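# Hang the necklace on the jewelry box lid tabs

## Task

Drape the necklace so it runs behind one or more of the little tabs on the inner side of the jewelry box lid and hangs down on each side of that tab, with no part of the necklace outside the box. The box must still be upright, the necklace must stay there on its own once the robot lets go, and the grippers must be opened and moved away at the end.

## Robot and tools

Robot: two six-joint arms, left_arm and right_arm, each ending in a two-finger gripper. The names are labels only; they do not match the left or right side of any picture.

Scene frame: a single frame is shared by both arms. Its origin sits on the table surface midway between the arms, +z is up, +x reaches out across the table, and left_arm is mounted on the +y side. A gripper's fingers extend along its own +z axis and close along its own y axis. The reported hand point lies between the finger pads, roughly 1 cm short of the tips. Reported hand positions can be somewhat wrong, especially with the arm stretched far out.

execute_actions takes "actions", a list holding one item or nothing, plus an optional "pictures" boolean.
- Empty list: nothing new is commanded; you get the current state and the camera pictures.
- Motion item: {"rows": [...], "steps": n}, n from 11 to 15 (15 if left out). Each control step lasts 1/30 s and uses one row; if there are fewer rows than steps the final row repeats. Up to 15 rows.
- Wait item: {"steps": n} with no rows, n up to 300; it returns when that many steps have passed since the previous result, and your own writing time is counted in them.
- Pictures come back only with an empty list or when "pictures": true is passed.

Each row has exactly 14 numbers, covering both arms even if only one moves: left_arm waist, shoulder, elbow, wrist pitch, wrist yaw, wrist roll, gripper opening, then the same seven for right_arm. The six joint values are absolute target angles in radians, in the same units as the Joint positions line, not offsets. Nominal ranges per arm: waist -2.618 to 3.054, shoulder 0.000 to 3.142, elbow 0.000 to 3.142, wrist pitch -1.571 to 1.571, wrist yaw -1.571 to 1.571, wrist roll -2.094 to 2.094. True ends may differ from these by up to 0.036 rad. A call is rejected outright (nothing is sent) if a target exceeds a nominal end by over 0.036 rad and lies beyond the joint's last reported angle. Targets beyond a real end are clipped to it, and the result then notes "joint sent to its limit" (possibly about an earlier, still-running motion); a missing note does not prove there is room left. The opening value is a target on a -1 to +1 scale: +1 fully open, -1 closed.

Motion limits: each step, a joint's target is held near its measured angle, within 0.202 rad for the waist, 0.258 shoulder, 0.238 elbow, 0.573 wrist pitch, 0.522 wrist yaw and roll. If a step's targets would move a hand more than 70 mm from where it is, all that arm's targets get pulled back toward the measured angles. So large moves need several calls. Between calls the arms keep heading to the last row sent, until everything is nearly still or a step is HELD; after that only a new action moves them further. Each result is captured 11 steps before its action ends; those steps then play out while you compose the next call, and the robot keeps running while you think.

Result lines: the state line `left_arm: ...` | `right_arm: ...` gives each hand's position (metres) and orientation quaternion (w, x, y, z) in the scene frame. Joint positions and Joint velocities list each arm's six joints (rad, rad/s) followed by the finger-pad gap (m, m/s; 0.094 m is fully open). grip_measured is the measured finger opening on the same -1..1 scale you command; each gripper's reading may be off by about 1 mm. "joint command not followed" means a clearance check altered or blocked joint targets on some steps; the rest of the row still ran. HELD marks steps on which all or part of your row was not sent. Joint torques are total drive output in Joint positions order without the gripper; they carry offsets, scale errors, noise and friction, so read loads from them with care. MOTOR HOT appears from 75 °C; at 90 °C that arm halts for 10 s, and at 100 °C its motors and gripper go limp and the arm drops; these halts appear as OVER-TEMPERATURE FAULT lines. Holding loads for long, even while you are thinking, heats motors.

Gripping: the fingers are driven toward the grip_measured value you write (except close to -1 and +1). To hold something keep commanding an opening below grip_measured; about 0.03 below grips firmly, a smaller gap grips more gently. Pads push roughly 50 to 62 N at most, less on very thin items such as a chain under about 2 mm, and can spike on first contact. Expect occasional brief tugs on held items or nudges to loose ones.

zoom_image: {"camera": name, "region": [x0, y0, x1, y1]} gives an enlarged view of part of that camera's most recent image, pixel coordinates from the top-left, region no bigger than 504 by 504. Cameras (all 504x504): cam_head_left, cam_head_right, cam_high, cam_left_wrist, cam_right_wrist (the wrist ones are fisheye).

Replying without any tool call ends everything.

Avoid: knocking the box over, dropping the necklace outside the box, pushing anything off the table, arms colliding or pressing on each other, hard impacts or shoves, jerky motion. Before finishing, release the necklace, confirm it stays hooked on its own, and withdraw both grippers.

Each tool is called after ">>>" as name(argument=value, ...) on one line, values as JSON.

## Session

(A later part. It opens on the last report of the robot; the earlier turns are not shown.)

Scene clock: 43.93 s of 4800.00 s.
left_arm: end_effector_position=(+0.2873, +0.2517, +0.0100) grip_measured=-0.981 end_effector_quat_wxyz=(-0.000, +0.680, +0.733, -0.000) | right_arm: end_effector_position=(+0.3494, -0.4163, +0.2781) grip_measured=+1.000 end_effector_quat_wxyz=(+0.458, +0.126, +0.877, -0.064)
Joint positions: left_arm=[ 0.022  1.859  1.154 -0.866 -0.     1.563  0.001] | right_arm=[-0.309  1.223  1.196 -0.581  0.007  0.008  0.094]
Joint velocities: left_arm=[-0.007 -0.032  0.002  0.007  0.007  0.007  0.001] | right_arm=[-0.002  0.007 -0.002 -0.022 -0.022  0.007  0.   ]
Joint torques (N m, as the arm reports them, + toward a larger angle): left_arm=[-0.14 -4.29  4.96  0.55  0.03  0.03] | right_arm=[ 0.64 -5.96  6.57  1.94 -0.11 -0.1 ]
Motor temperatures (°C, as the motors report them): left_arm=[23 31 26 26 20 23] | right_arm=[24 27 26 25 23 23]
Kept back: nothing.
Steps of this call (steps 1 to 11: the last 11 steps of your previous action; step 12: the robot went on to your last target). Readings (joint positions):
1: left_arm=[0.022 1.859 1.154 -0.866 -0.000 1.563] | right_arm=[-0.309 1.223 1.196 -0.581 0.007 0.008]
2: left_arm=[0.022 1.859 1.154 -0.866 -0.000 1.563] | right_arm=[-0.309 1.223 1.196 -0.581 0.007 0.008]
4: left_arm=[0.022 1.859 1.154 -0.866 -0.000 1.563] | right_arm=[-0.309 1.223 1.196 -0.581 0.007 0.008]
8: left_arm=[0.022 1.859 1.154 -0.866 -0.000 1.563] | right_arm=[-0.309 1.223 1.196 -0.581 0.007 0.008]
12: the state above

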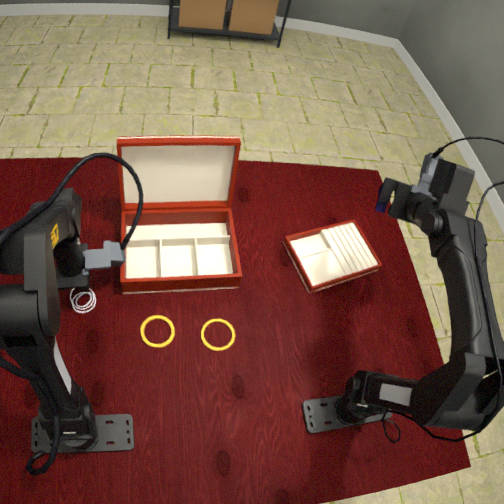

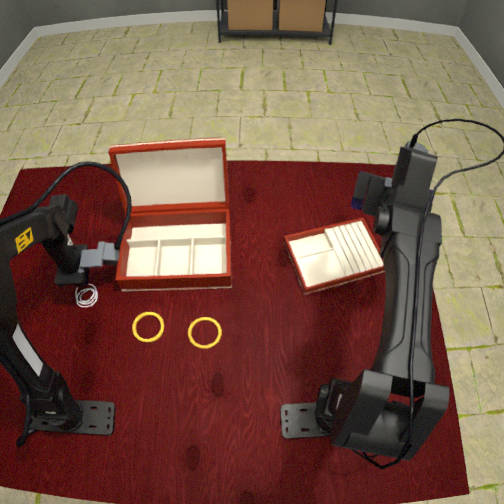

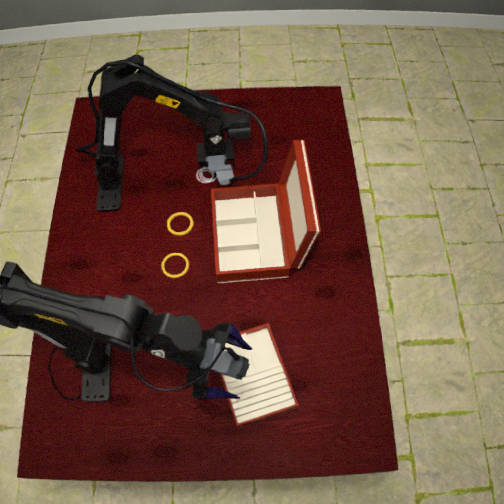

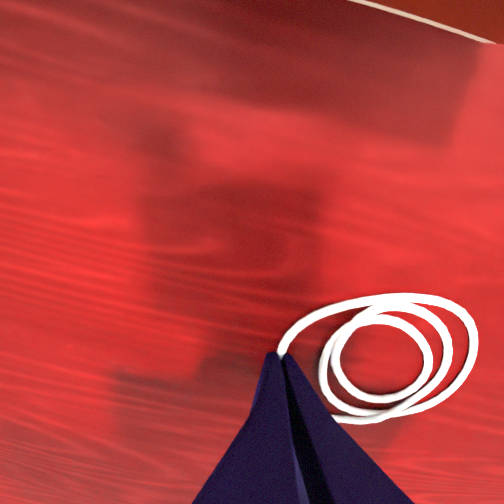

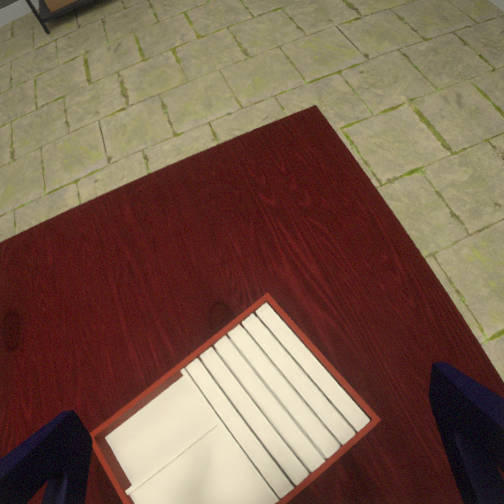

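>>> execute_actions(actions=[{"rows":[[0.02,1.86,1.16,-0.87,0,1.57,-1,-0.3,1.2,1.2,-0.6,0,0,1],[0.02,1.86,1.16,-0.87,0,1.57,-1,-0.3,1.2,1.2,-0.6,0,0,1],[0.02,1.86,1.16,-0.87,0,1.57,-1,-0.3,1.2,1.2,-0.6,0,0,1],[0.02,1.84,1.3,-1.02,0,1.57,-1,-0.3,1.2,1.2,-0.6,0,0,1]],"steps":15}])

>>> execute_actions(actions=[{"steps":12}], pictures=true)

Scene clock: 44.53 s of 4800.00 s.
left_arm: end_effector_position=(+0.2876, +0.2518, +0.0140) grip_measured=-0.988 end_effector_quat_wxyz=(-0.003, +0.680, +0.733, -0.003) | right_arm: end_effector_position=(+0.3494, -0.4163, +0.2781) grip_measured=+1.000 end_effector_quat_wxyz=(+0.458, +0.126, +0.877, -0.064)
Joint positions: left_arm=[ 0.022  1.86   1.172 -0.891 -0.001  1.563  0.001] | right_arm=[-0.309  1.223  1.196 -0.581  0.007  0.008  0.094]
Joint velocities: left_arm=[-0.012  0.198  0.803 -1.399  0.007  0.022 -0.   ] | right_arm=[-0.002 -0.022  0.002 -0.022  0.022 -0.007  0.   ]
Joint torques (N m, as the arm reports them, + toward a larger angle): left_arm=[-0.04 -9.89 13.89  1.19  0.04  0.01] | right_arm=[ 0.66 -5.97  6.63  1.92 -0.1  -0.13]
Motor temperatures (°C, as the motors report them): left_arm=[23 31 26 26 20 23] | right_arm=[24 27 26 25 23 23]
Steps of this call (steps 1 to 14: the robot went on to your last target; steps 15 to 18: the first 4 steps of this action). Readings (joint positions):
15: left_arm=[0.022 1.859 1.154 -0.866 -0.000 1.563] | right_arm=[-0.309 1.223 1.196 -0.581 0.007 0.008]
16: left_arm=[0.022 1.859 1.154 -0.866 -0.000 1.563] | right_arm=[-0.309 1.223 1.196 -0.581 0.007 0.008]
18: the state above

Scene clock: 44.93 s of 4800.00 s.
left_arm: end_effector_position=(+0.3032, +0.2528, +0.0449) grip_measured=-0.988 end_effector_quat_wxyz=(+0.007, +0.681, +0.733, +0.007) | right_arm: end_effector_position=(+0.3494, -0.4163, +0.2781) grip_measured=+1.000 end_effector_quat_wxyz=(+0.458, +0.126, +0.877, -0.064)
Joint positions: left_arm=[ 0.022  1.847  1.286 -0.991 -0.001  1.564  0.001] | right_arm=[-0.309  1.223  1.196 -0.581  0.007  0.008  0.094]
Joint velocities: left_arm=[ 0.002 -0.007  0.017 -0.051 -0.022 -0.022  0.   ] | right_arm=[ 0.002 -0.007 -0.012  0.037 -0.022 -0.066  0.   ]
Joint torques (N m, as the arm reports them, + toward a larger angle): left_arm=[-0.13 -8.38  8.53  0.36  0.03  0.01] | right_arm=[ 0.68 -5.71  6.44  1.94 -0.07 -0.08]
Motor temperatures (°C, as the motors report them): left_arm=[23 31 26 26 20 23] | right_arm=[24 27 26 25 23 23]
Kept back: nothing.
Steps of this call (steps 1 to 11: the last 11 steps of your previous action; step 12: the robot went on to your last target). Readings (joint positions):
1: left_arm=[0.022 1.863 1.199 -0.925 -0.001 1.564] | right_arm=[-0.309 1.223 1.196 -0.581 0.007 0.008]
2: left_arm=[0.022 1.862 1.227 -0.945 -0.001 1.564] | right_arm=[-0.309 1.223 1.196 -0.581 0.007 0.008]
4: left_arm=[0.022 1.855 1.269 -0.957 -0.001 1.564] | right_arm=[-0.309 1.223 1.196 -0.581 0.007 0.008]
8: left_arm=[0.022 1.847 1.286 -0.971 -0.001 1.564] | right_arm=[-0.309 1.223 1.196 -0.581 0.007 0.008]
12: the state above

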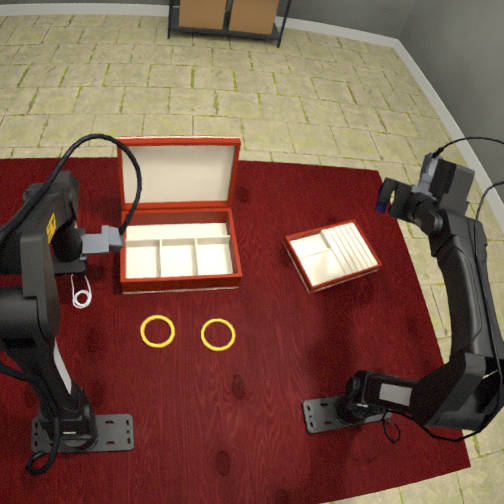

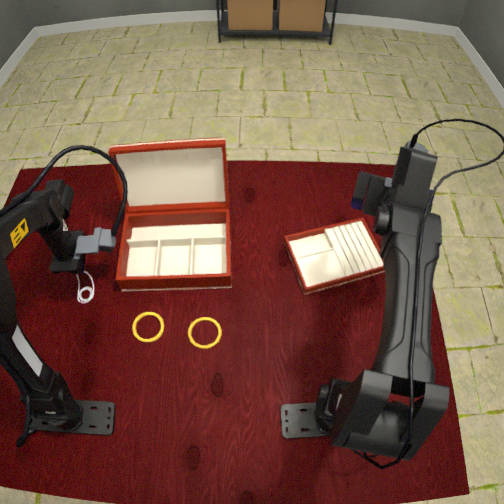

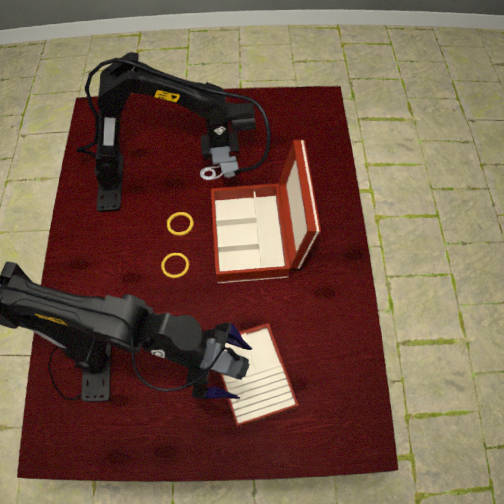

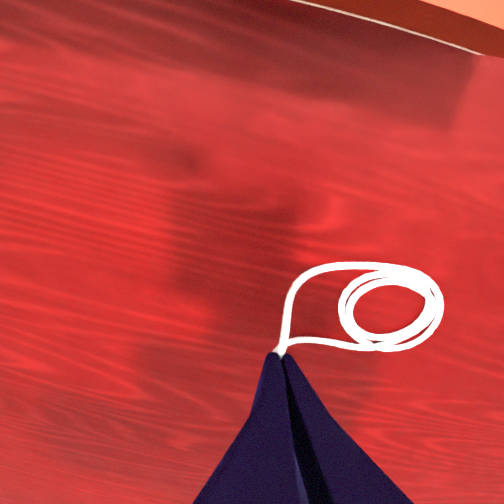

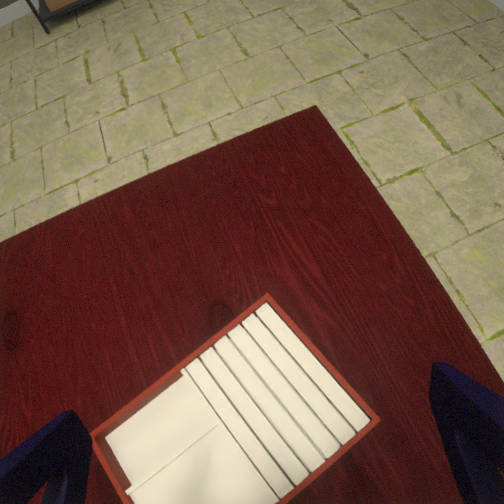

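>>> execute_actions(actions=[{"rows":[[0.03,1.7,1.55,-1.2,0,1.57,-1,-0.3,1.2,1.2,-0.6,0,0,1]],"steps":15}])

>>> execute_actions(actions=[{"rows":[[0.05,1.5,1.75,-1.1,0,1.57,-1,-0.3,1.2,1.2,-0.6,0,0,1]],"steps":15}])

>>> execute_actions(actions=[{"steps":15}], pictures=true)

>>> zoom_image(camera="cam_head_right", region=[60,120,260,320])

Scene clock: 46.07 s of 4800.00 s.
left_arm: end_effector_position=(+0.3164, +0.2539, +0.0866) grip_measured=-0.988 end_effector_quat_wxyz=(+0.025, +0.680, +0.732, +0.028) | right_arm: end_effector_position=(+0.3494, -0.4163, +0.2781) grip_measured=+1.000 end_effector_quat_wxyz=(+0.458, +0.126, +0.877, -0.064)
Joint positions: left_arm=[ 0.022  1.808  1.404 -1.092 -0.001  1.564  0.001] | right_arm=[-0.309  1.223  1.196 -0.581  0.007  0.008  0.094]
Joint velocities: left_arm=[ 0.007 -0.579  1.179 -0.476  0.051 -0.037  0.   ] | right_arm=[-0.022 -0.007 -0.007 -0.037  0.051 -0.081  0.   ]
Joint torques (N m, as the arm reports them, + toward a larger angle): left_arm=[  0.46 -11.32  10.8    0.48   0.03   0.  ] | right_arm=[ 0.82 -5.94  6.49  1.93 -0.11 -0.09]
Motor temperatures (°C, as the motors report them): left_arm=[23 31 26 26 20 23] | right_arm=[24 27 26 25 23 23]
Steps of this call (steps 1 to 30: the robot went on to your last target; steps 31 to 34: the first 4 steps of this action). Readings (joint positions):
31: left_arm=[0.022 1.843 1.301 -1.021 -0.001 1.564] | right_arm=[-0.309 1.223 1.196 -0.581 0.007 0.008]
32: left_arm=[0.022 1.839 1.330 -1.054 -0.001 1.564] | right_arm=[-0.309 1.223 1.196 -0.581 0.007 0.008]
34: the state above

Scene clock: 46.57 s of 4800.00 s.
left_arm: end_effector_position=(+0.3455, +0.2569, +0.2038) grip_measured=-0.988 end_effector_quat_wxyz=(+0.130, +0.667, +0.720, +0.139) | right_arm: end_effector_position=(+0.3494, -0.4163, +0.2781) grip_measured=+1.000 end_effector_quat_wxyz=(+0.458, +0.126, +0.877, -0.064)
Joint positions: left_arm=[ 0.025  1.642  1.611 -1.156 -0.001  1.564  0.001] | right_arm=[-0.309  1.223  1.196 -0.581  0.007  0.008  0.094]
Joint velocities: left_arm=[ 0.056 -0.589  0.667  0.227 -0.037  0.022 -0.001] | right_arm=[-0.012  0.002 -0.017 -0.037 -0.051  0.022  0.   ]
Joint torques (N m, as the arm reports them, + toward a larger angle): left_arm=[  0.99 -10.19  11.77   1.28   0.04  -0.01] | right_arm=[ 0.88 -5.84  6.58  1.93 -0.13 -0.06]
Motor temperatures (°C, as the motors report them): left_arm=[23 31 26 26 20 23] | right_arm=[24 27 26 25 23 23]
Steps of this call (steps 1 to 11: the last 11 steps of your previous action; steps 12 to 15: the first 4 steps of this action). Readings (joint positions):
12: left_arm=[0.022 1.683 1.559 -1.165 -0.001 1.564] | right_arm=[-0.309 1.223 1.196 -0.581 0.007 0.008]
13: left_arm=[0.023 1.676 1.571 -1.165 -0.001 1.564] | right_arm=[-0.309 1.223 1.196 -0.581 0.007 0.008]
15: the state above

Scene clock: 47.07 s of 4800.00 s.
left_arm: end_effector_position=(+0.3543, +0.2635, +0.3193) grip_measured=-0.988 end_effector_quat_wxyz=(+0.245, +0.629, +0.688, +0.267) | right_arm: end_effector_position=(+0.3494, -0.4163, +0.2781) grip_measured=+1.000 end_effector_quat_wxyz=(+0.458, +0.126, +0.877, -0.064)
Joint positions: left_arm=[ 0.04   1.49   1.749 -1.089 -0.001  1.566  0.001] | right_arm=[-0.309  1.223  1.196 -0.581  0.007  0.008  0.094]
Joint velocities: left_arm=[-0.002  0.002  0.007  0.037 -0.022  0.022 -0.   ] | right_arm=[ 0.012 -0.002  0.002 -0.007 -0.066  0.007  0.   ]
Joint torques (N m, as the arm reports them, + toward a larger angle): left_arm=[ 0.77 -4.27  8.11  1.65  0.05 -0.02] | right_arm=[ 0.61 -5.95  6.53  1.94 -0.11 -0.06]
Motor temperatures (°C, as the motors report them): left_arm=[23 31 26 26 20 23] | right_arm=[24 27 26 25 23 23]
Kept back: nothing.
Steps of this call (steps 1 to 11: the last 11 steps of your previous action; steps 12 to 15: the robot went on to your last target). Readings (joint positions):
1: left_arm=[0.027 1.620 1.634 -1.149 -0.001 1.564] | right_arm=[-0.309 1.223 1.196 -0.581 0.007 0.008]
2: left_arm=[0.030 1.595 1.659 -1.140 -0.001 1.564] | right_arm=[-0.309 1.223 1.196 -0.581 0.007 0.008]
4: left_arm=[0.036 1.544 1.705 -1.121 -0.001 1.564] | right_arm=[-0.309 1.223 1.196 -0.581 0.007 0.008]
8: left_arm=[0.040 1.483 1.749 -1.090 -0.001 1.565] | right_arm=[-0.309 1.223 1.196 -0.581 0.007 0.008]
15: the state above

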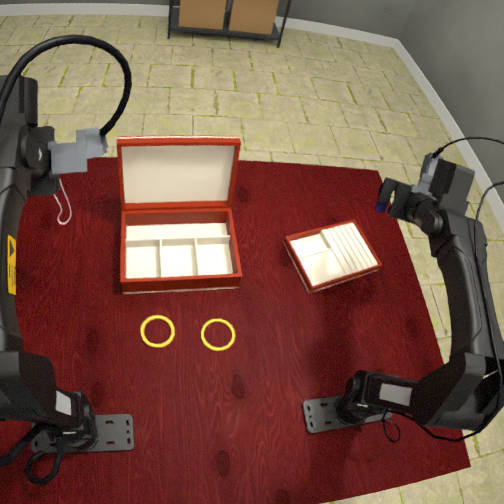

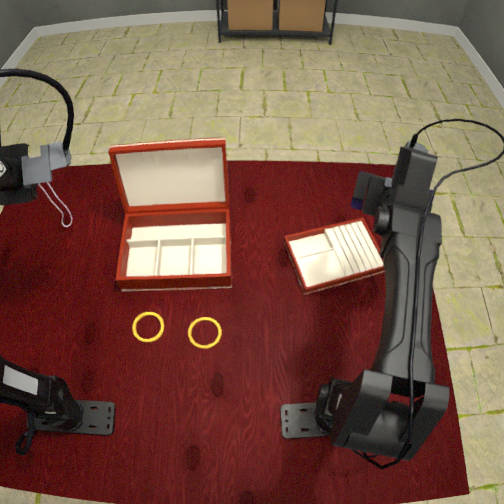

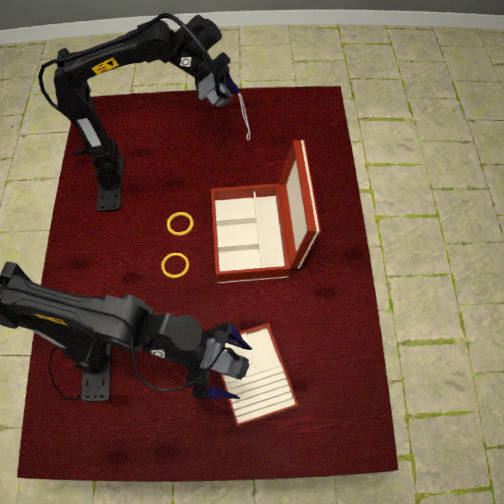

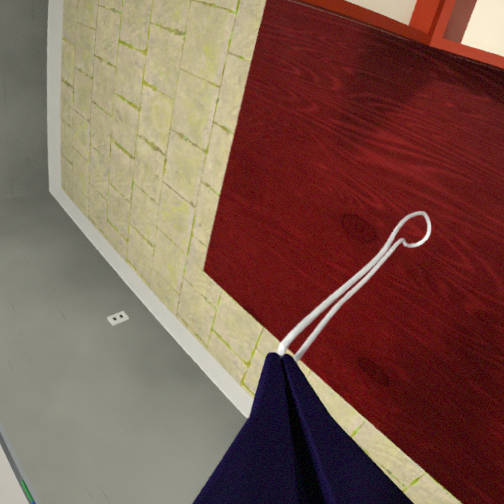

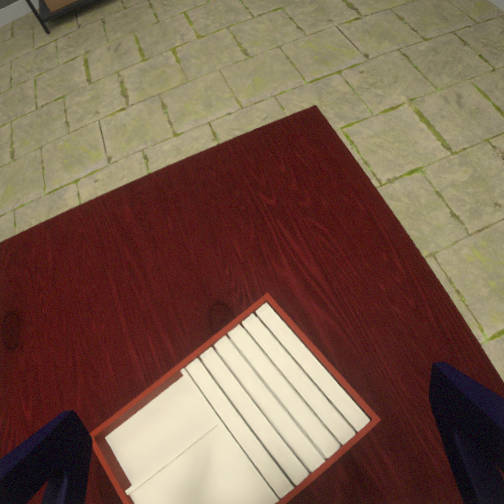

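Region (60, 120, 260, 320) of cam_head_right's 504x504 image, scaled by 2.520, with more detail than that image has.

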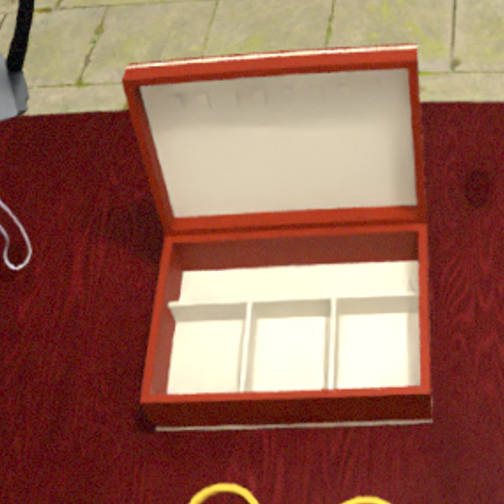

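>>> execute_actions(actions=[{"rows":[[-0.05,1.49,1.6,-0.7,-0.1,1.53,-1,-0.3,1.2,1.2,-0.6,0,0,1]],"steps":15}])

>>> execute_actions(actions=[{"rows":[[-0.355,1.49,1.41,-0.23,-0.325,1.455,-1,-0.3,1.2,1.2,-0.6,0,0,1]],"steps":15}])

>>> execute_actions(actions=[{"steps":20}], pictures=true)

Scene clock: 51.87 s of 4800.00 s.
left_arm: end_effector_position=(+0.3852, +0.2478, +0.3183) grip_measured=-0.988 end_effector_quat_wxyz=(+0.277, +0.623, +0.661, +0.314) | right_arm: end_effector_position=(+0.3494, -0.4163, +0.2781) grip_measured=+1.000 end_effector_quat_wxyz=(+0.458, +0.126, +0.877, -0.064)
Joint positions: left_arm=[-0.028  1.482  1.641 -0.867 -0.058  1.555  0.001] | right_arm=[-0.309  1.223  1.196 -0.581  0.007  0.008  0.094]
Joint velocities: left_arm=[-0.466  0.144 -0.549  1.092 -0.227 -0.081  0.   ] | right_arm=[-0.012 -0.002  0.002 -0.007 -0.007 -0.022  0.   ]
Joint torques (N m, as the arm reports them, + toward a larger angle): left_arm=[ 0.53 -5.38  7.9   1.92 -0.21 -0.2 ] | right_arm=[ 0.59 -5.91  6.61  1.92 -0.11 -0.05]
Motor temperatures (°C, as the motors report them): left_arm=[23 30 27 27 20 23] | right_arm=[24 27 27 25 23 23]
Steps of this call (steps 1 to 15: the robot went on to your last target; steps 16 to 140: nothing new was sent; steps 141 to 144: the first 4 steps of this action). Readings (joint positions):
141: left_arm=[0.031 1.485 1.726 -1.043 -0.019 1.564] | right_arm=[-0.309 1.223 1.196 -0.581 0.007 0.008]
142: left_arm=[0.012 1.477 1.690 -0.968 -0.039 1.560] | right_arm=[-0.309 1.223 1.196 -0.581 0.007 0.008]
144: the state above

Scene clock: 52.37 s of 4800.00 s.
left_arm: end_effector_position=(+0.4303, +0.1846, +0.3290) grip_measured=-0.988 end_effector_quat_wxyz=(+0.355, +0.588, +0.605, +0.402) | right_arm: end_effector_position=(+0.3494, -0.4163, +0.2781) grip_measured=+1.000 end_effector_quat_wxyz=(+0.458, +0.126, +0.877, -0.064)
Joint positions: left_arm=[-0.235  1.484  1.46  -0.428 -0.241  1.503  0.001] | right_arm=[-0.309  1.223  1.196 -0.581  0.007  0.008  0.094]
Joint velocities: left_arm=[-1.819  0.193 -0.759  1.194 -0.52  -0.183 -0.   ] | right_arm=[-0.022  0.002 -0.002  0.066 -0.022 -0.007  0.   ]
Joint torques (N m, as the arm reports them, + toward a larger angle): left_arm=[-0.56 -6.37  8.88  2.18 -0.04 -0.2 ] | right_arm=[ 0.75 -6.06  6.53  1.95 -0.06 -0.13]
Motor temperatures (°C, as the motors report them): left_arm=[23 30 27 27 20 23] | right_arm=[24 27 27 25 23 23]
Steps of this call (steps 1 to 11: the last 11 steps of your previous action; steps 12 to 15: the first 4 steps of this action). Readings (joint positions):
12: left_arm=[-0.070 1.488 1.577 -0.649 -0.134 1.536] | right_arm=[-0.309 1.223 1.196 -0.581 0.007 0.008]
13: left_arm=[-0.113 1.479 1.527 -0.549 -0.186 1.522] | right_arm=[-0.309 1.223 1.196 -0.581 0.007 0.008]
15: the state above

Scene clock: 53.03 s of 4800.00 s.
left_arm: end_effector_position=(+0.4404, +0.1331, +0.3418) grip_measured=-0.988 end_effector_quat_wxyz=(+0.412, +0.570, +0.573, +0.420) | right_arm: end_effector_position=(+0.3494, -0.4163, +0.2781) grip_measured=+1.000 end_effector_quat_wxyz=(+0.458, +0.126, +0.877, -0.064)
Joint positions: left_arm=[-0.362  1.504  1.413 -0.238 -0.314  1.473  0.001] | right_arm=[-0.309  1.223  1.196 -0.581  0.007  0.008  0.094]
Joint velocities: left_arm=[ 0.017  0.007 -0.007  0.022 -0.051 -0.051 -0.   ] | right_arm=[ 0.002 -0.012 -0.007 -0.037  0.022  0.051  0.   ]
Joint torques (N m, as the arm reports them, + toward a larger angle): left_arm=[ 0.57 -7.28  9.03  2.16 -0.14 -0.19] | right_arm=[ 0.88 -5.73  6.41  1.94 -0.15 -0.1 ]
Motor temperatures (°C, as the motors report them): left_arm=[23 30 27 27 20 23] | right_arm=[24 27 27 25 23 23]
Kept back: nothing.
Steps of this call (steps 1 to 11: the last 11 steps of your previous action; steps 12 to 20: the robot went on to your last target). Readings (joint positions):
1: left_arm=[-0.293 1.492 1.439 -0.392 -0.252 1.497] | right_arm=[-0.309 1.223 1.196 -0.581 0.007 0.008]
2: left_arm=[-0.338 1.499 1.425 -0.366 -0.257 1.493] | right_arm=[-0.309 1.223 1.196 -0.581 0.007 0.008]
4: left_arm=[-0.380 1.504 1.413 -0.330 -0.262 1.486] | right_arm=[-0.309 1.223 1.196 -0.581 0.007 0.008]
8: left_arm=[-0.369 1.504 1.413 -0.271 -0.291 1.478] | right_arm=[-0.309 1.223 1.196 -0.581 0.007 0.008]
20: the state above

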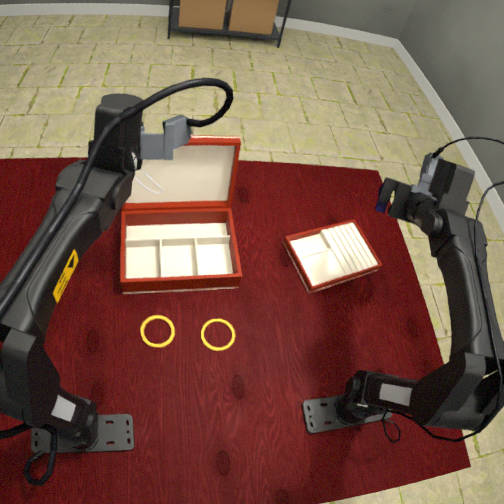

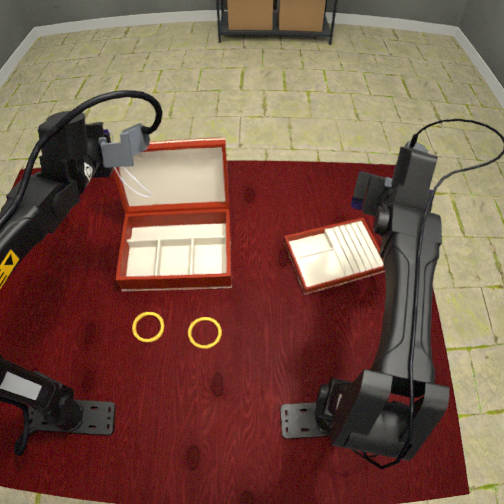

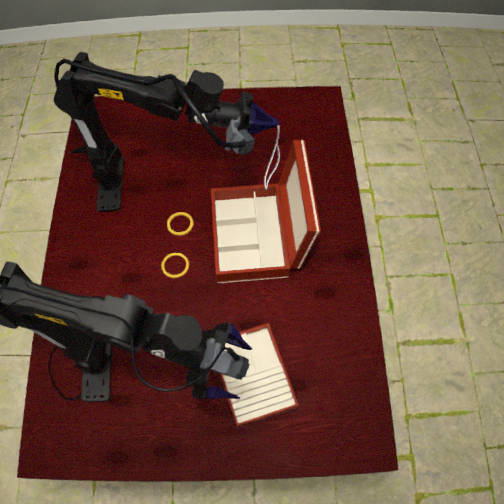

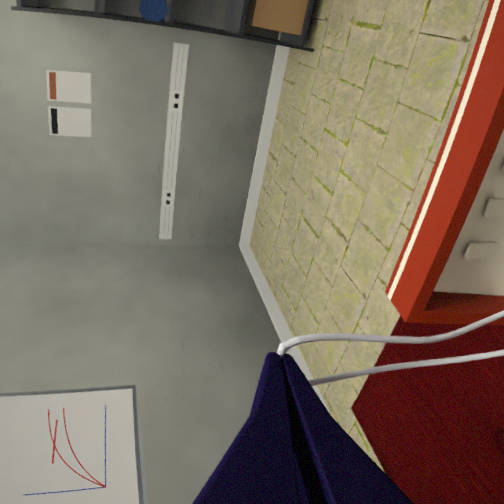

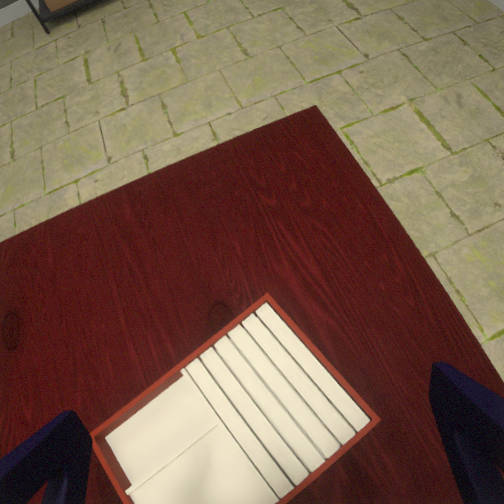

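>>> zoom_image(camera="cam_left_wrist", region=[380,150,504,330])

Region (380, 150, 504, 330) of cam_left_wrist's 504x504 image, scaled by 2.800, with more detail than that image has; it fills the left 347 columns of this view, and the rest is white.

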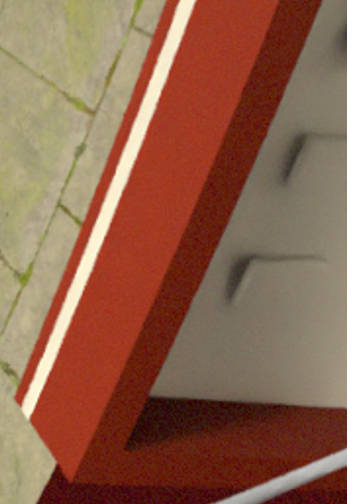

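>>> execute_actions(actions=[{"rows":[[-0.40,1.49,1.25,-0.1,-0.36,1.44,-1,-0.3,1.2,1.2,-0.6,0,0,1]],"steps":15}])

>>> execute_actions(actions=[{"rows":[[-0.42,1.49,1.09,0.045,-0.38,1.44,-1,-0.3,1.2,1.2,-0.6,0,0,1]],"steps":15}])

>>> execute_actions(actions=[{"steps":20}], pictures=true)

Scene clock: 54.83 s of 4800.00 s.
left_arm: end_effector_position=(+0.4365, +0.1277, +0.3173) grip_measured=-0.988 end_effector_quat_wxyz=(+0.412, +0.568, +0.574, +0.421) | right_arm: end_effector_position=(+0.3494, -0.4163, +0.2781) grip_measured=+1.000 end_effector_quat_wxyz=(+0.458, +0.126, +0.877, -0.064)
Joint positions: left_arm=[-0.384  1.488  1.299 -0.141 -0.338  1.463  0.001] | right_arm=[-0.309  1.223  1.196 -0.581  0.007  0.008  0.094]
Joint velocities: left_arm=[-0.173  0.046 -0.681  0.11  -0.051 -0.066  0.001] | right_arm=[-0.002 -0.012 -0.002 -0.051  0.037 -0.081  0.   ]
Joint torques (N m, as the arm reports them, + toward a larger angle): left_arm=[-0.4  -6.08  8.72  2.32 -0.24 -0.19] | right_arm=[ 0.67 -5.77  6.58  1.87 -0.08 -0.08]
Motor temperatures (°C, as the motors report them): left_arm=[23 31 27 27 20 23] | right_arm=[24 27 27 25 23 23]
Steps of this call (steps 1 to 15: the robot went on to your last target; steps 16 to 50: nothing new was sent; steps 51 to 54: the first 4 steps of this action). Readings (joint positions):
51: left_arm=[-0.365 1.501 1.391 -0.205 -0.322 1.470] | right_arm=[-0.309 1.223 1.196 -0.581 0.007 0.008]
52: left_arm=[-0.371 1.492 1.355 -0.167 -0.330 1.466] | right_arm=[-0.309 1.223 1.196 -0.581 0.007 0.008]
54: the state above

Scene clock: 55.33 s of 4800.00 s.
left_arm: end_effector_position=(+0.4313, +0.1231, +0.2742) grip_measured=-0.988 end_effector_quat_wxyz=(+0.405, +0.572, +0.577, +0.420) | right_arm: end_effector_position=(+0.3494, -0.4163, +0.2781) grip_measured=+1.000 end_effector_quat_wxyz=(+0.458, +0.126, +0.877, -0.064)
Joint positions: left_arm=[-0.406  1.485  1.14  -0.003 -0.363  1.456  0.001] | right_arm=[-0.309  1.223  1.196 -0.581  0.007  0.008  0.094]
Joint velocities: left_arm=[-0.1    0.066 -0.73   0.095 -0.066 -0.007 -0.   ] | right_arm=[ 0.007  0.002 -0.007  0.022  0.037  0.007  0.   ]
Joint torques (N m, as the arm reports them, + toward a larger angle): left_arm=[-0.54 -6.12  8.94  2.37 -0.21 -0.16] | right_arm=[ 0.82 -5.94  6.59  1.89 -0.12 -0.07]
Motor temperatures (°C, as the motors report them): left_arm=[23 31 27 27 20 23] | right_arm=[24 27 27 25 23 23]
Steps of this call (steps 1 to 11: the last 11 steps of your previous action; steps 12 to 15: the first 4 steps of this action). Readings (joint positions):
12: left_arm=[-0.395 1.494 1.232 -0.078 -0.353 1.457] | right_arm=[-0.309 1.223 1.196 -0.581 0.007 0.008]
13: left_arm=[-0.398 1.486 1.197 -0.035 -0.358 1.456] | right_arm=[-0.309 1.223 1.196 -0.581 0.007 0.008]
15: the state above

Scene clock: 56.00 s of 4800.00 s.
left_arm: end_effector_position=(+0.4299, +0.1223, +0.2572) grip_measured=-0.988 end_effector_quat_wxyz=(+0.399, +0.575, +0.578, +0.419) | right_arm: end_effector_position=(+0.3494, -0.4163, +0.2781) grip_measured=+1.000 end_effector_quat_wxyz=(+0.458, +0.126, +0.877, -0.064)
Joint positions: left_arm=[-0.411  1.494  1.092  0.038 -0.37   1.456  0.001] | right_arm=[-0.309  1.223  1.196 -0.581  0.007  0.008  0.094]
Joint velocities: left_arm=[-0.002 -0.017 -0.017 -0.037 -0.051 -0.022  0.   ] | right_arm=[ 0.007 -0.012  0.012  0.007 -0.051 -0.022  0.   ]
Joint torques (N m, as the arm reports them, + toward a larger angle): left_arm=[-0.6  -6.41  9.06  2.16 -0.18 -0.16] | right_arm=[ 0.75 -5.92  6.65  1.93 -0.06 -0.09]
Motor temperatures (°C, as the motors report them): left_arm=[23 31 27 28 20 23] | right_arm=[24 27 27 25 23 23]
Kept back: nothing.
Steps of this call (steps 1 to 11: the last 11 steps of your previous action; steps 12 to 20: the robot went on to your last target). Readings (joint positions):
1: left_arm=[-0.409 1.488 1.118 -0.002 -0.363 1.456] | right_arm=[-0.309 1.223 1.196 -0.581 0.007 0.008]
2: left_arm=[-0.410 1.490 1.103 -0.002 -0.364 1.456] | right_arm=[-0.309 1.223 1.196 -0.581 0.007 0.008]
4: left_arm=[-0.411 1.494 1.092 -0.002 -0.365 1.456] | right_arm=[-0.309 1.223 1.196 -0.581 0.007 0.008]
8: left_arm=[-0.411 1.494 1.092 0.022 -0.369 1.456] | right_arm=[-0.309 1.223 1.196 -0.581 0.007 0.008]
20: the state above

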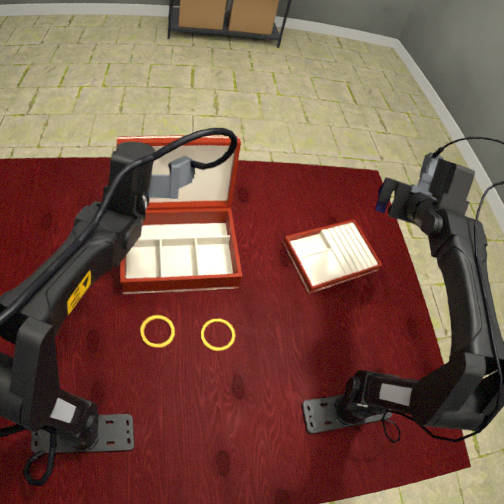

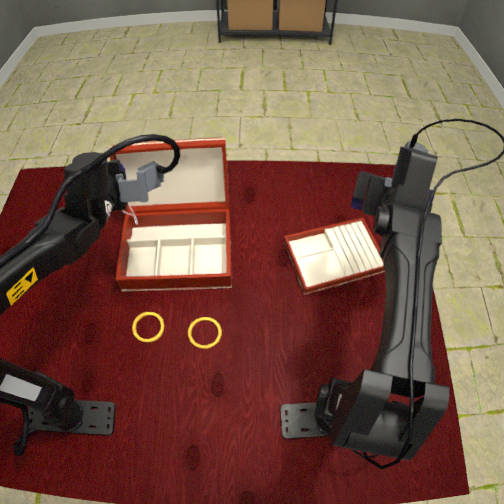

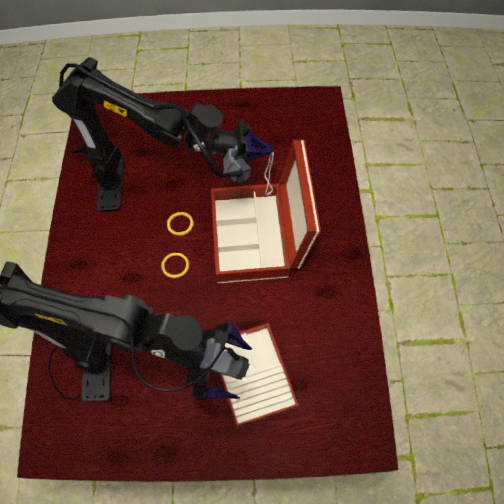

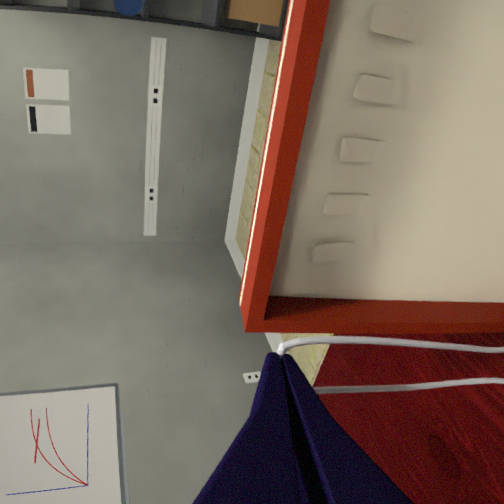

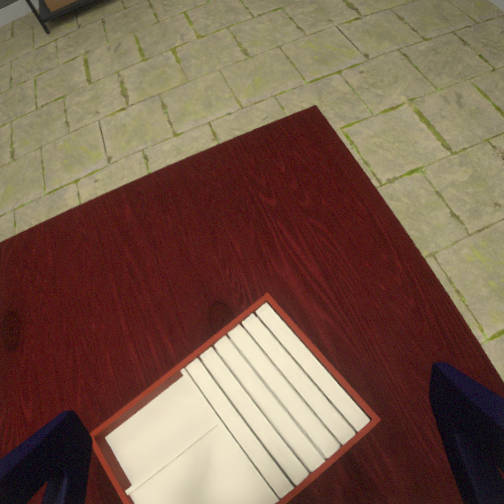

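>>> execute_actions(actions=[{"rows":[[-0.33,1.65,1.0,0.45,-0.25,1.5,-1,-0.3,1.2,1.2,-0.6,0,0,1]],"steps":15}])

>>> execute_actions(actions=[{"rows":[[-0.25,1.82,0.94,0.89,-0.12,1.57,-1,-0.3,1.2,1.2,-0.6,0,0,1]],"steps":15}])

>>> execute_actions(actions=[{"steps":20}], pictures=true)

Scene clock: 58.87 s of 4800.00 s.
left_arm: end_effector_position=(+0.4614, +0.1282, +0.2473) grip_measured=-0.988 end_effector_quat_wxyz=(+0.440, +0.550, +0.561, +0.435) | right_arm: end_effector_position=(+0.3494, -0.4163, +0.2781) grip_measured=+1.000 end_effector_quat_wxyz=(+0.458, +0.126, +0.877, -0.064)
Joint positions: left_arm=[-0.355  1.599  1.052  0.297 -0.305  1.479  0.001] | right_arm=[-0.309  1.223  1.196 -0.581  0.007  0.008  0.094]
Joint velocities: left_arm=[ 0.427  0.867 -0.339  1.165  0.286  0.095 -0.001] | right_arm=[-0.012 -0.002 -0.022 -0.037  0.007 -0.007  0.   ]
Joint torques (N m, as the arm reports them, + toward a larger angle): left_arm=[-0.08 -7.06  6.38  1.96  0.17  0.  ] | right_arm=[ 0.55 -5.75  6.76  1.93 -0.11 -0.09]
Motor temperatures (°C, as the motors report them): left_arm=[23 31 28 28 20 23] | right_arm=[24 27 27 25 23 23]
Steps of this call (steps 1 to 15: the robot went on to your last target; steps 16 to 82: nothing new was sent; steps 83 to 86: the first 4 steps of this action). Readings (joint positions):
83: left_arm=[-0.403 1.507 1.080 0.092 -0.354 1.463] | right_arm=[-0.309 1.223 1.196 -0.581 0.007 0.008]
84: left_arm=[-0.389 1.533 1.070 0.182 -0.331 1.470] | right_arm=[-0.309 1.223 1.196 -0.581 0.007 0.008]
86: the state above

Scene clock: 59.37 s of 4800.00 s.
left_arm: end_effector_position=(+0.4941, +0.1386, +0.2237) grip_measured=-0.988 end_effector_quat_wxyz=(+0.494, +0.529, +0.513, +0.462) | right_arm: end_effector_position=(+0.3494, -0.4163, +0.2781) grip_measured=+1.000 end_effector_quat_wxyz=(+0.458, +0.126, +0.877, -0.064)
Joint positions: left_arm=[-0.278  1.774  0.983  0.705 -0.184  1.537  0.001] | right_arm=[-0.309  1.223  1.196 -0.581  0.007  0.008  0.094]
Joint velocities: left_arm=[ 0.447  0.779 -0.227  1.209  0.271  0.198  0.001] | right_arm=[ 0.012  0.017  0.002 -0.022 -0.066 -0.022  0.   ]
Joint torques (N m, as the arm reports them, + toward a larger angle): left_arm=[ 0.23 -8.24  6.04  2.13  0.2  -0.03] | right_arm=[ 0.97 -5.84  6.47  1.88 -0.11 -0.12]
Motor temperatures (°C, as the motors report them): left_arm=[23 31 28 28 20 23] | right_arm=[24 27 27 25 23 23]
Steps of this call (steps 1 to 11: the last 11 steps of your previous action; steps 12 to 15: the first 4 steps of this action). Readings (joint positions):
12: left_arm=[-0.322 1.679 0.991 0.487 -0.244 1.509] | right_arm=[-0.309 1.223 1.196 -0.581 0.007 0.008]
13: left_arm=[-0.309 1.710 0.989 0.585 -0.217 1.521] | right_arm=[-0.309 1.223 1.196 -0.581 0.007 0.008]
15: the state above

Scene clock: 60.03 s of 4800.00 s.
left_arm: end_effector_position=(+0.4972, +0.1405, +0.2260) grip_measured=-0.988 end_effector_quat_wxyz=(+0.522, +0.517, +0.478, +0.480) | right_arm: end_effector_position=(+0.3494, -0.4163, +0.2781) grip_measured=+1.000 end_effector_quat_wxyz=(+0.458, +0.126, +0.877, -0.064)
Joint positions: left_arm=[-0.256  1.824  0.947  0.883 -0.131  1.569  0.001] | right_arm=[-0.309  1.223  1.196 -0.581  0.007  0.008  0.094]
Joint velocities: left_arm=[-0.007  0.012 -0.002 -0.022 -0.051  0.007 -0.   ] | right_arm=[ 0.007 -0.017 -0.002 -0.051  0.022 -0.051  0.   ]
Joint torques (N m, as the arm reports them, + toward a larger angle): left_arm=[ 0.49 -8.47  7.56  2.22  0.18 -0.05] | right_arm=[ 0.8  -5.79  6.59  1.89 -0.08 -0.12]
Motor temperatures (°C, as the motors report them): left_arm=[23 31 28 28 20 23] | right_arm=[24 27 27 25 23 23]
Kept back: nothing.
Steps of this call (steps 1 to 11: the last 11 steps of your previous action; steps 12 to 20: the robot went on to your last target). Readings (joint positions):
1: left_arm=[-0.265 1.797 0.973 0.742 -0.169 1.544] | right_arm=[-0.309 1.223 1.196 -0.581 0.007 0.008]
2: left_arm=[-0.260 1.811 0.964 0.766 -0.160 1.549] | right_arm=[-0.309 1.223 1.196 -0.581 0.007 0.008]
4: left_arm=[-0.256 1.823 0.950 0.795 -0.149 1.557] | right_arm=[-0.309 1.223 1.196 -0.581 0.007 0.008]
8: left_arm=[-0.256 1.824 0.947 0.846 -0.138 1.565] | right_arm=[-0.309 1.223 1.196 -0.581 0.007 0.008]
20: the state above

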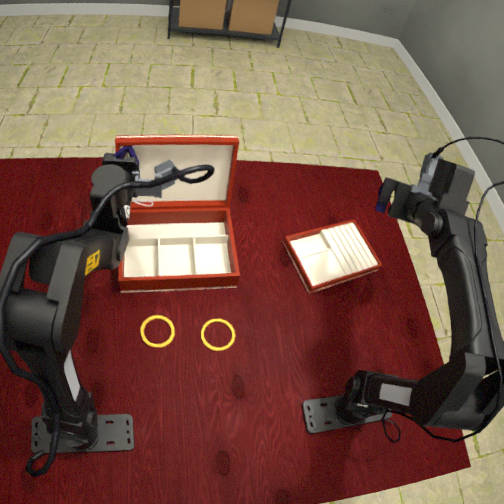

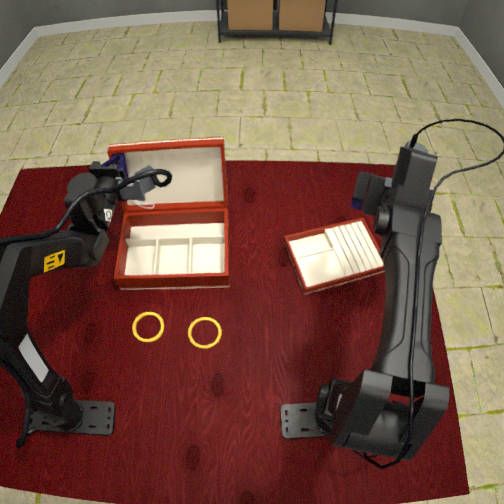

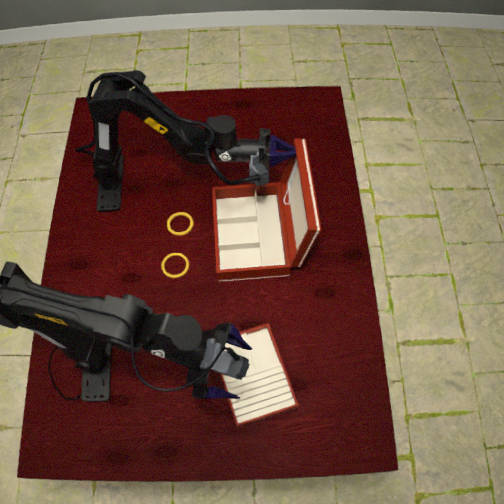

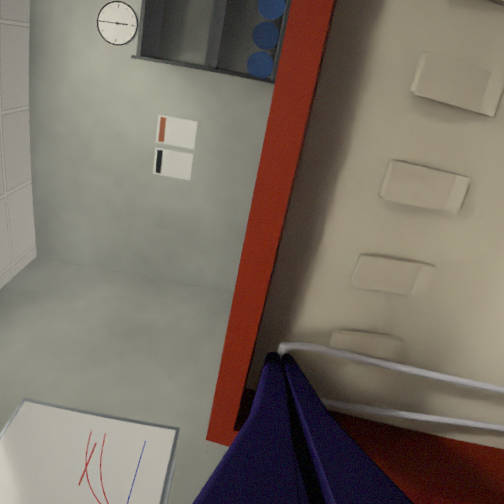

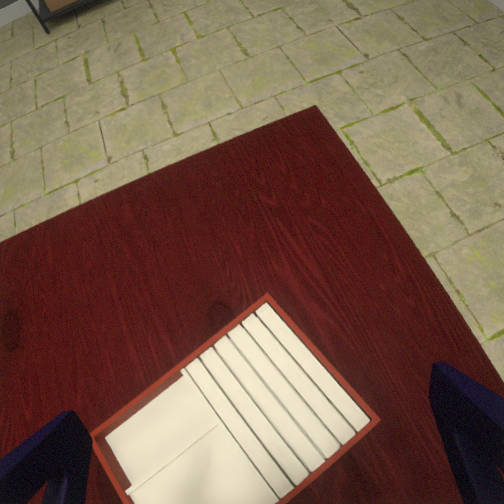

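>>> execute_actions(actions=[{"rows":[[-0.29,1.862,0.90,0.955,-0.13,1.57,-1,-0.3,1.2,1.2,-0.6,0,0,1]],"steps":15}])

>>> execute_actions(actions=[{"steps":15}], pictures=true)

Scene clock: 62.23 s of 4800.00 s.
left_arm: end_effector_position=(+0.4942, +0.1322, +0.2212) grip_measured=-0.988 end_effector_quat_wxyz=(+0.529, +0.518, +0.472, +0.478) | right_arm: end_effector_position=(+0.3494, -0.4163, +0.2781) grip_measured=+1.000 end_effector_quat_wxyz=(+0.458, +0.126, +0.877, -0.064)
Joint positions: left_arm=[-0.272  1.838  0.928  0.928 -0.131  1.57   0.001] | right_arm=[-0.309  1.223  1.196 -0.581  0.007  0.008  0.094]
Joint velocities: left_arm=[-0.173  0.154 -0.125  0.139 -0.022 -0.022 -0.   ] | right_arm=[-0.017  0.027 -0.002 -0.037 -0.11  -0.051  0.   ]
Joint torques (N m, as the arm reports them, + toward a larger angle): left_arm=[-0.52 -7.16  6.33  2.22  0.06 -0.04] | right_arm=[ 0.82 -6.    6.63  1.89 -0.08 -0.13]
Motor temperatures (°C, as the motors report them): left_arm=[23 31 28 29 20 23] | right_arm=[24 27 27 25 23 23]
Steps of this call (steps 1 to 15: the robot went on to your last target; steps 16 to 62: nothing new was sent; steps 63 to 66: the first 4 steps of this action). Readings (joint positions):
63: left_arm=[-0.258 1.826 0.944 0.895 -0.131 1.570] | right_arm=[-0.309 1.223 1.196 -0.581 0.007 0.008]
64: left_arm=[-0.261 1.829 0.939 0.911 -0.131 1.570] | right_arm=[-0.309 1.223 1.196 -0.581 0.007 0.008]
66: the state above

Scene clock: 62.73 s of 4800.00 s.
left_arm: end_effector_position=(+0.4926, +0.1263, +0.2144) grip_measured=-0.988 end_effector_quat_wxyz=(+0.531, +0.522, +0.470, +0.475) | right_arm: end_effector_position=(+0.3494, -0.4163, +0.2781) grip_measured=+1.000 end_effector_quat_wxyz=(+0.458, +0.126, +0.877, -0.064)
Joint positions: left_arm=[-0.284  1.851  0.917  0.948 -0.131  1.57   0.001] | right_arm=[-0.309  1.223  1.196 -0.581  0.007  0.008  0.094]
Joint velocities: left_arm=[-0.002  0.002  0.002  0.081  0.066  0.022 -0.   ] | right_arm=[ 0.002  0.017  0.007  0.051  0.081 -0.007  0.   ]
Joint torques (N m, as the arm reports them, + toward a larger angle): left_arm=[-0.39 -7.5   6.42  2.23  0.06 -0.04] | right_arm=[ 0.81 -5.68  6.3   1.92 -0.07 -0.12]
Motor temperatures (°C, as the motors report them): left_arm=[23 31 27 29 20 23] | right_arm=[24 27 27 25 23 23]
Kept back: nothing.
Steps of this call (steps 1 to 11: the last 11 steps of your previous action; steps 12 to 15: the robot went on to your last target). Readings (joint positions):
1: left_arm=[-0.277 1.842 0.925 0.932 -0.131 1.570] | right_arm=[-0.309 1.223 1.196 -0.581 0.007 0.008]
2: left_arm=[-0.281 1.846 0.921 0.934 -0.131 1.570] | right_arm=[-0.309 1.223 1.196 -0.581 0.007 0.008]
4: left_arm=[-0.284 1.851 0.918 0.934 -0.131 1.570] | right_arm=[-0.309 1.223 1.196 -0.581 0.007 0.008]
8: left_arm=[-0.284 1.851 0.917 0.941 -0.131 1.570] | right_arm=[-0.309 1.223 1.196 -0.581 0.007 0.008]
15: the state above

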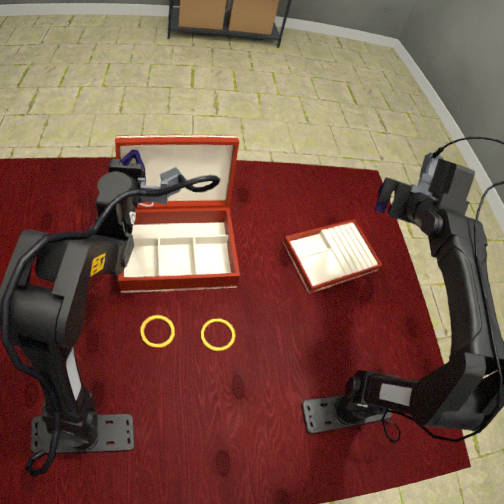

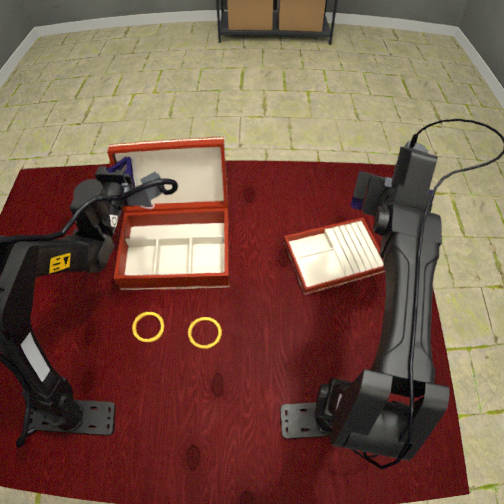

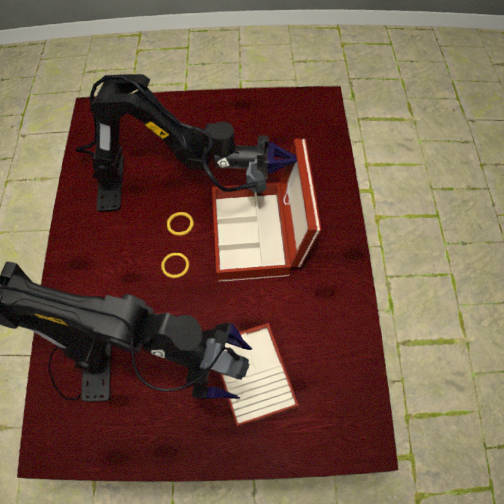

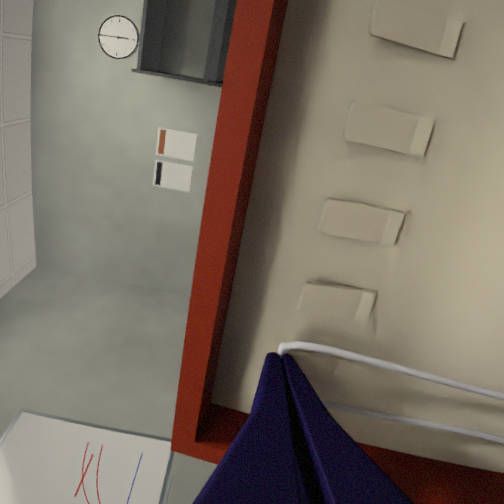

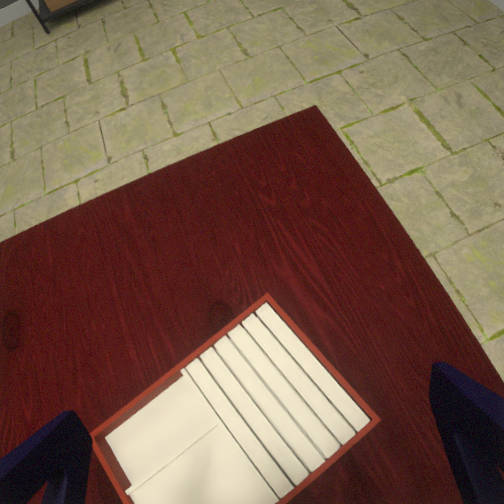

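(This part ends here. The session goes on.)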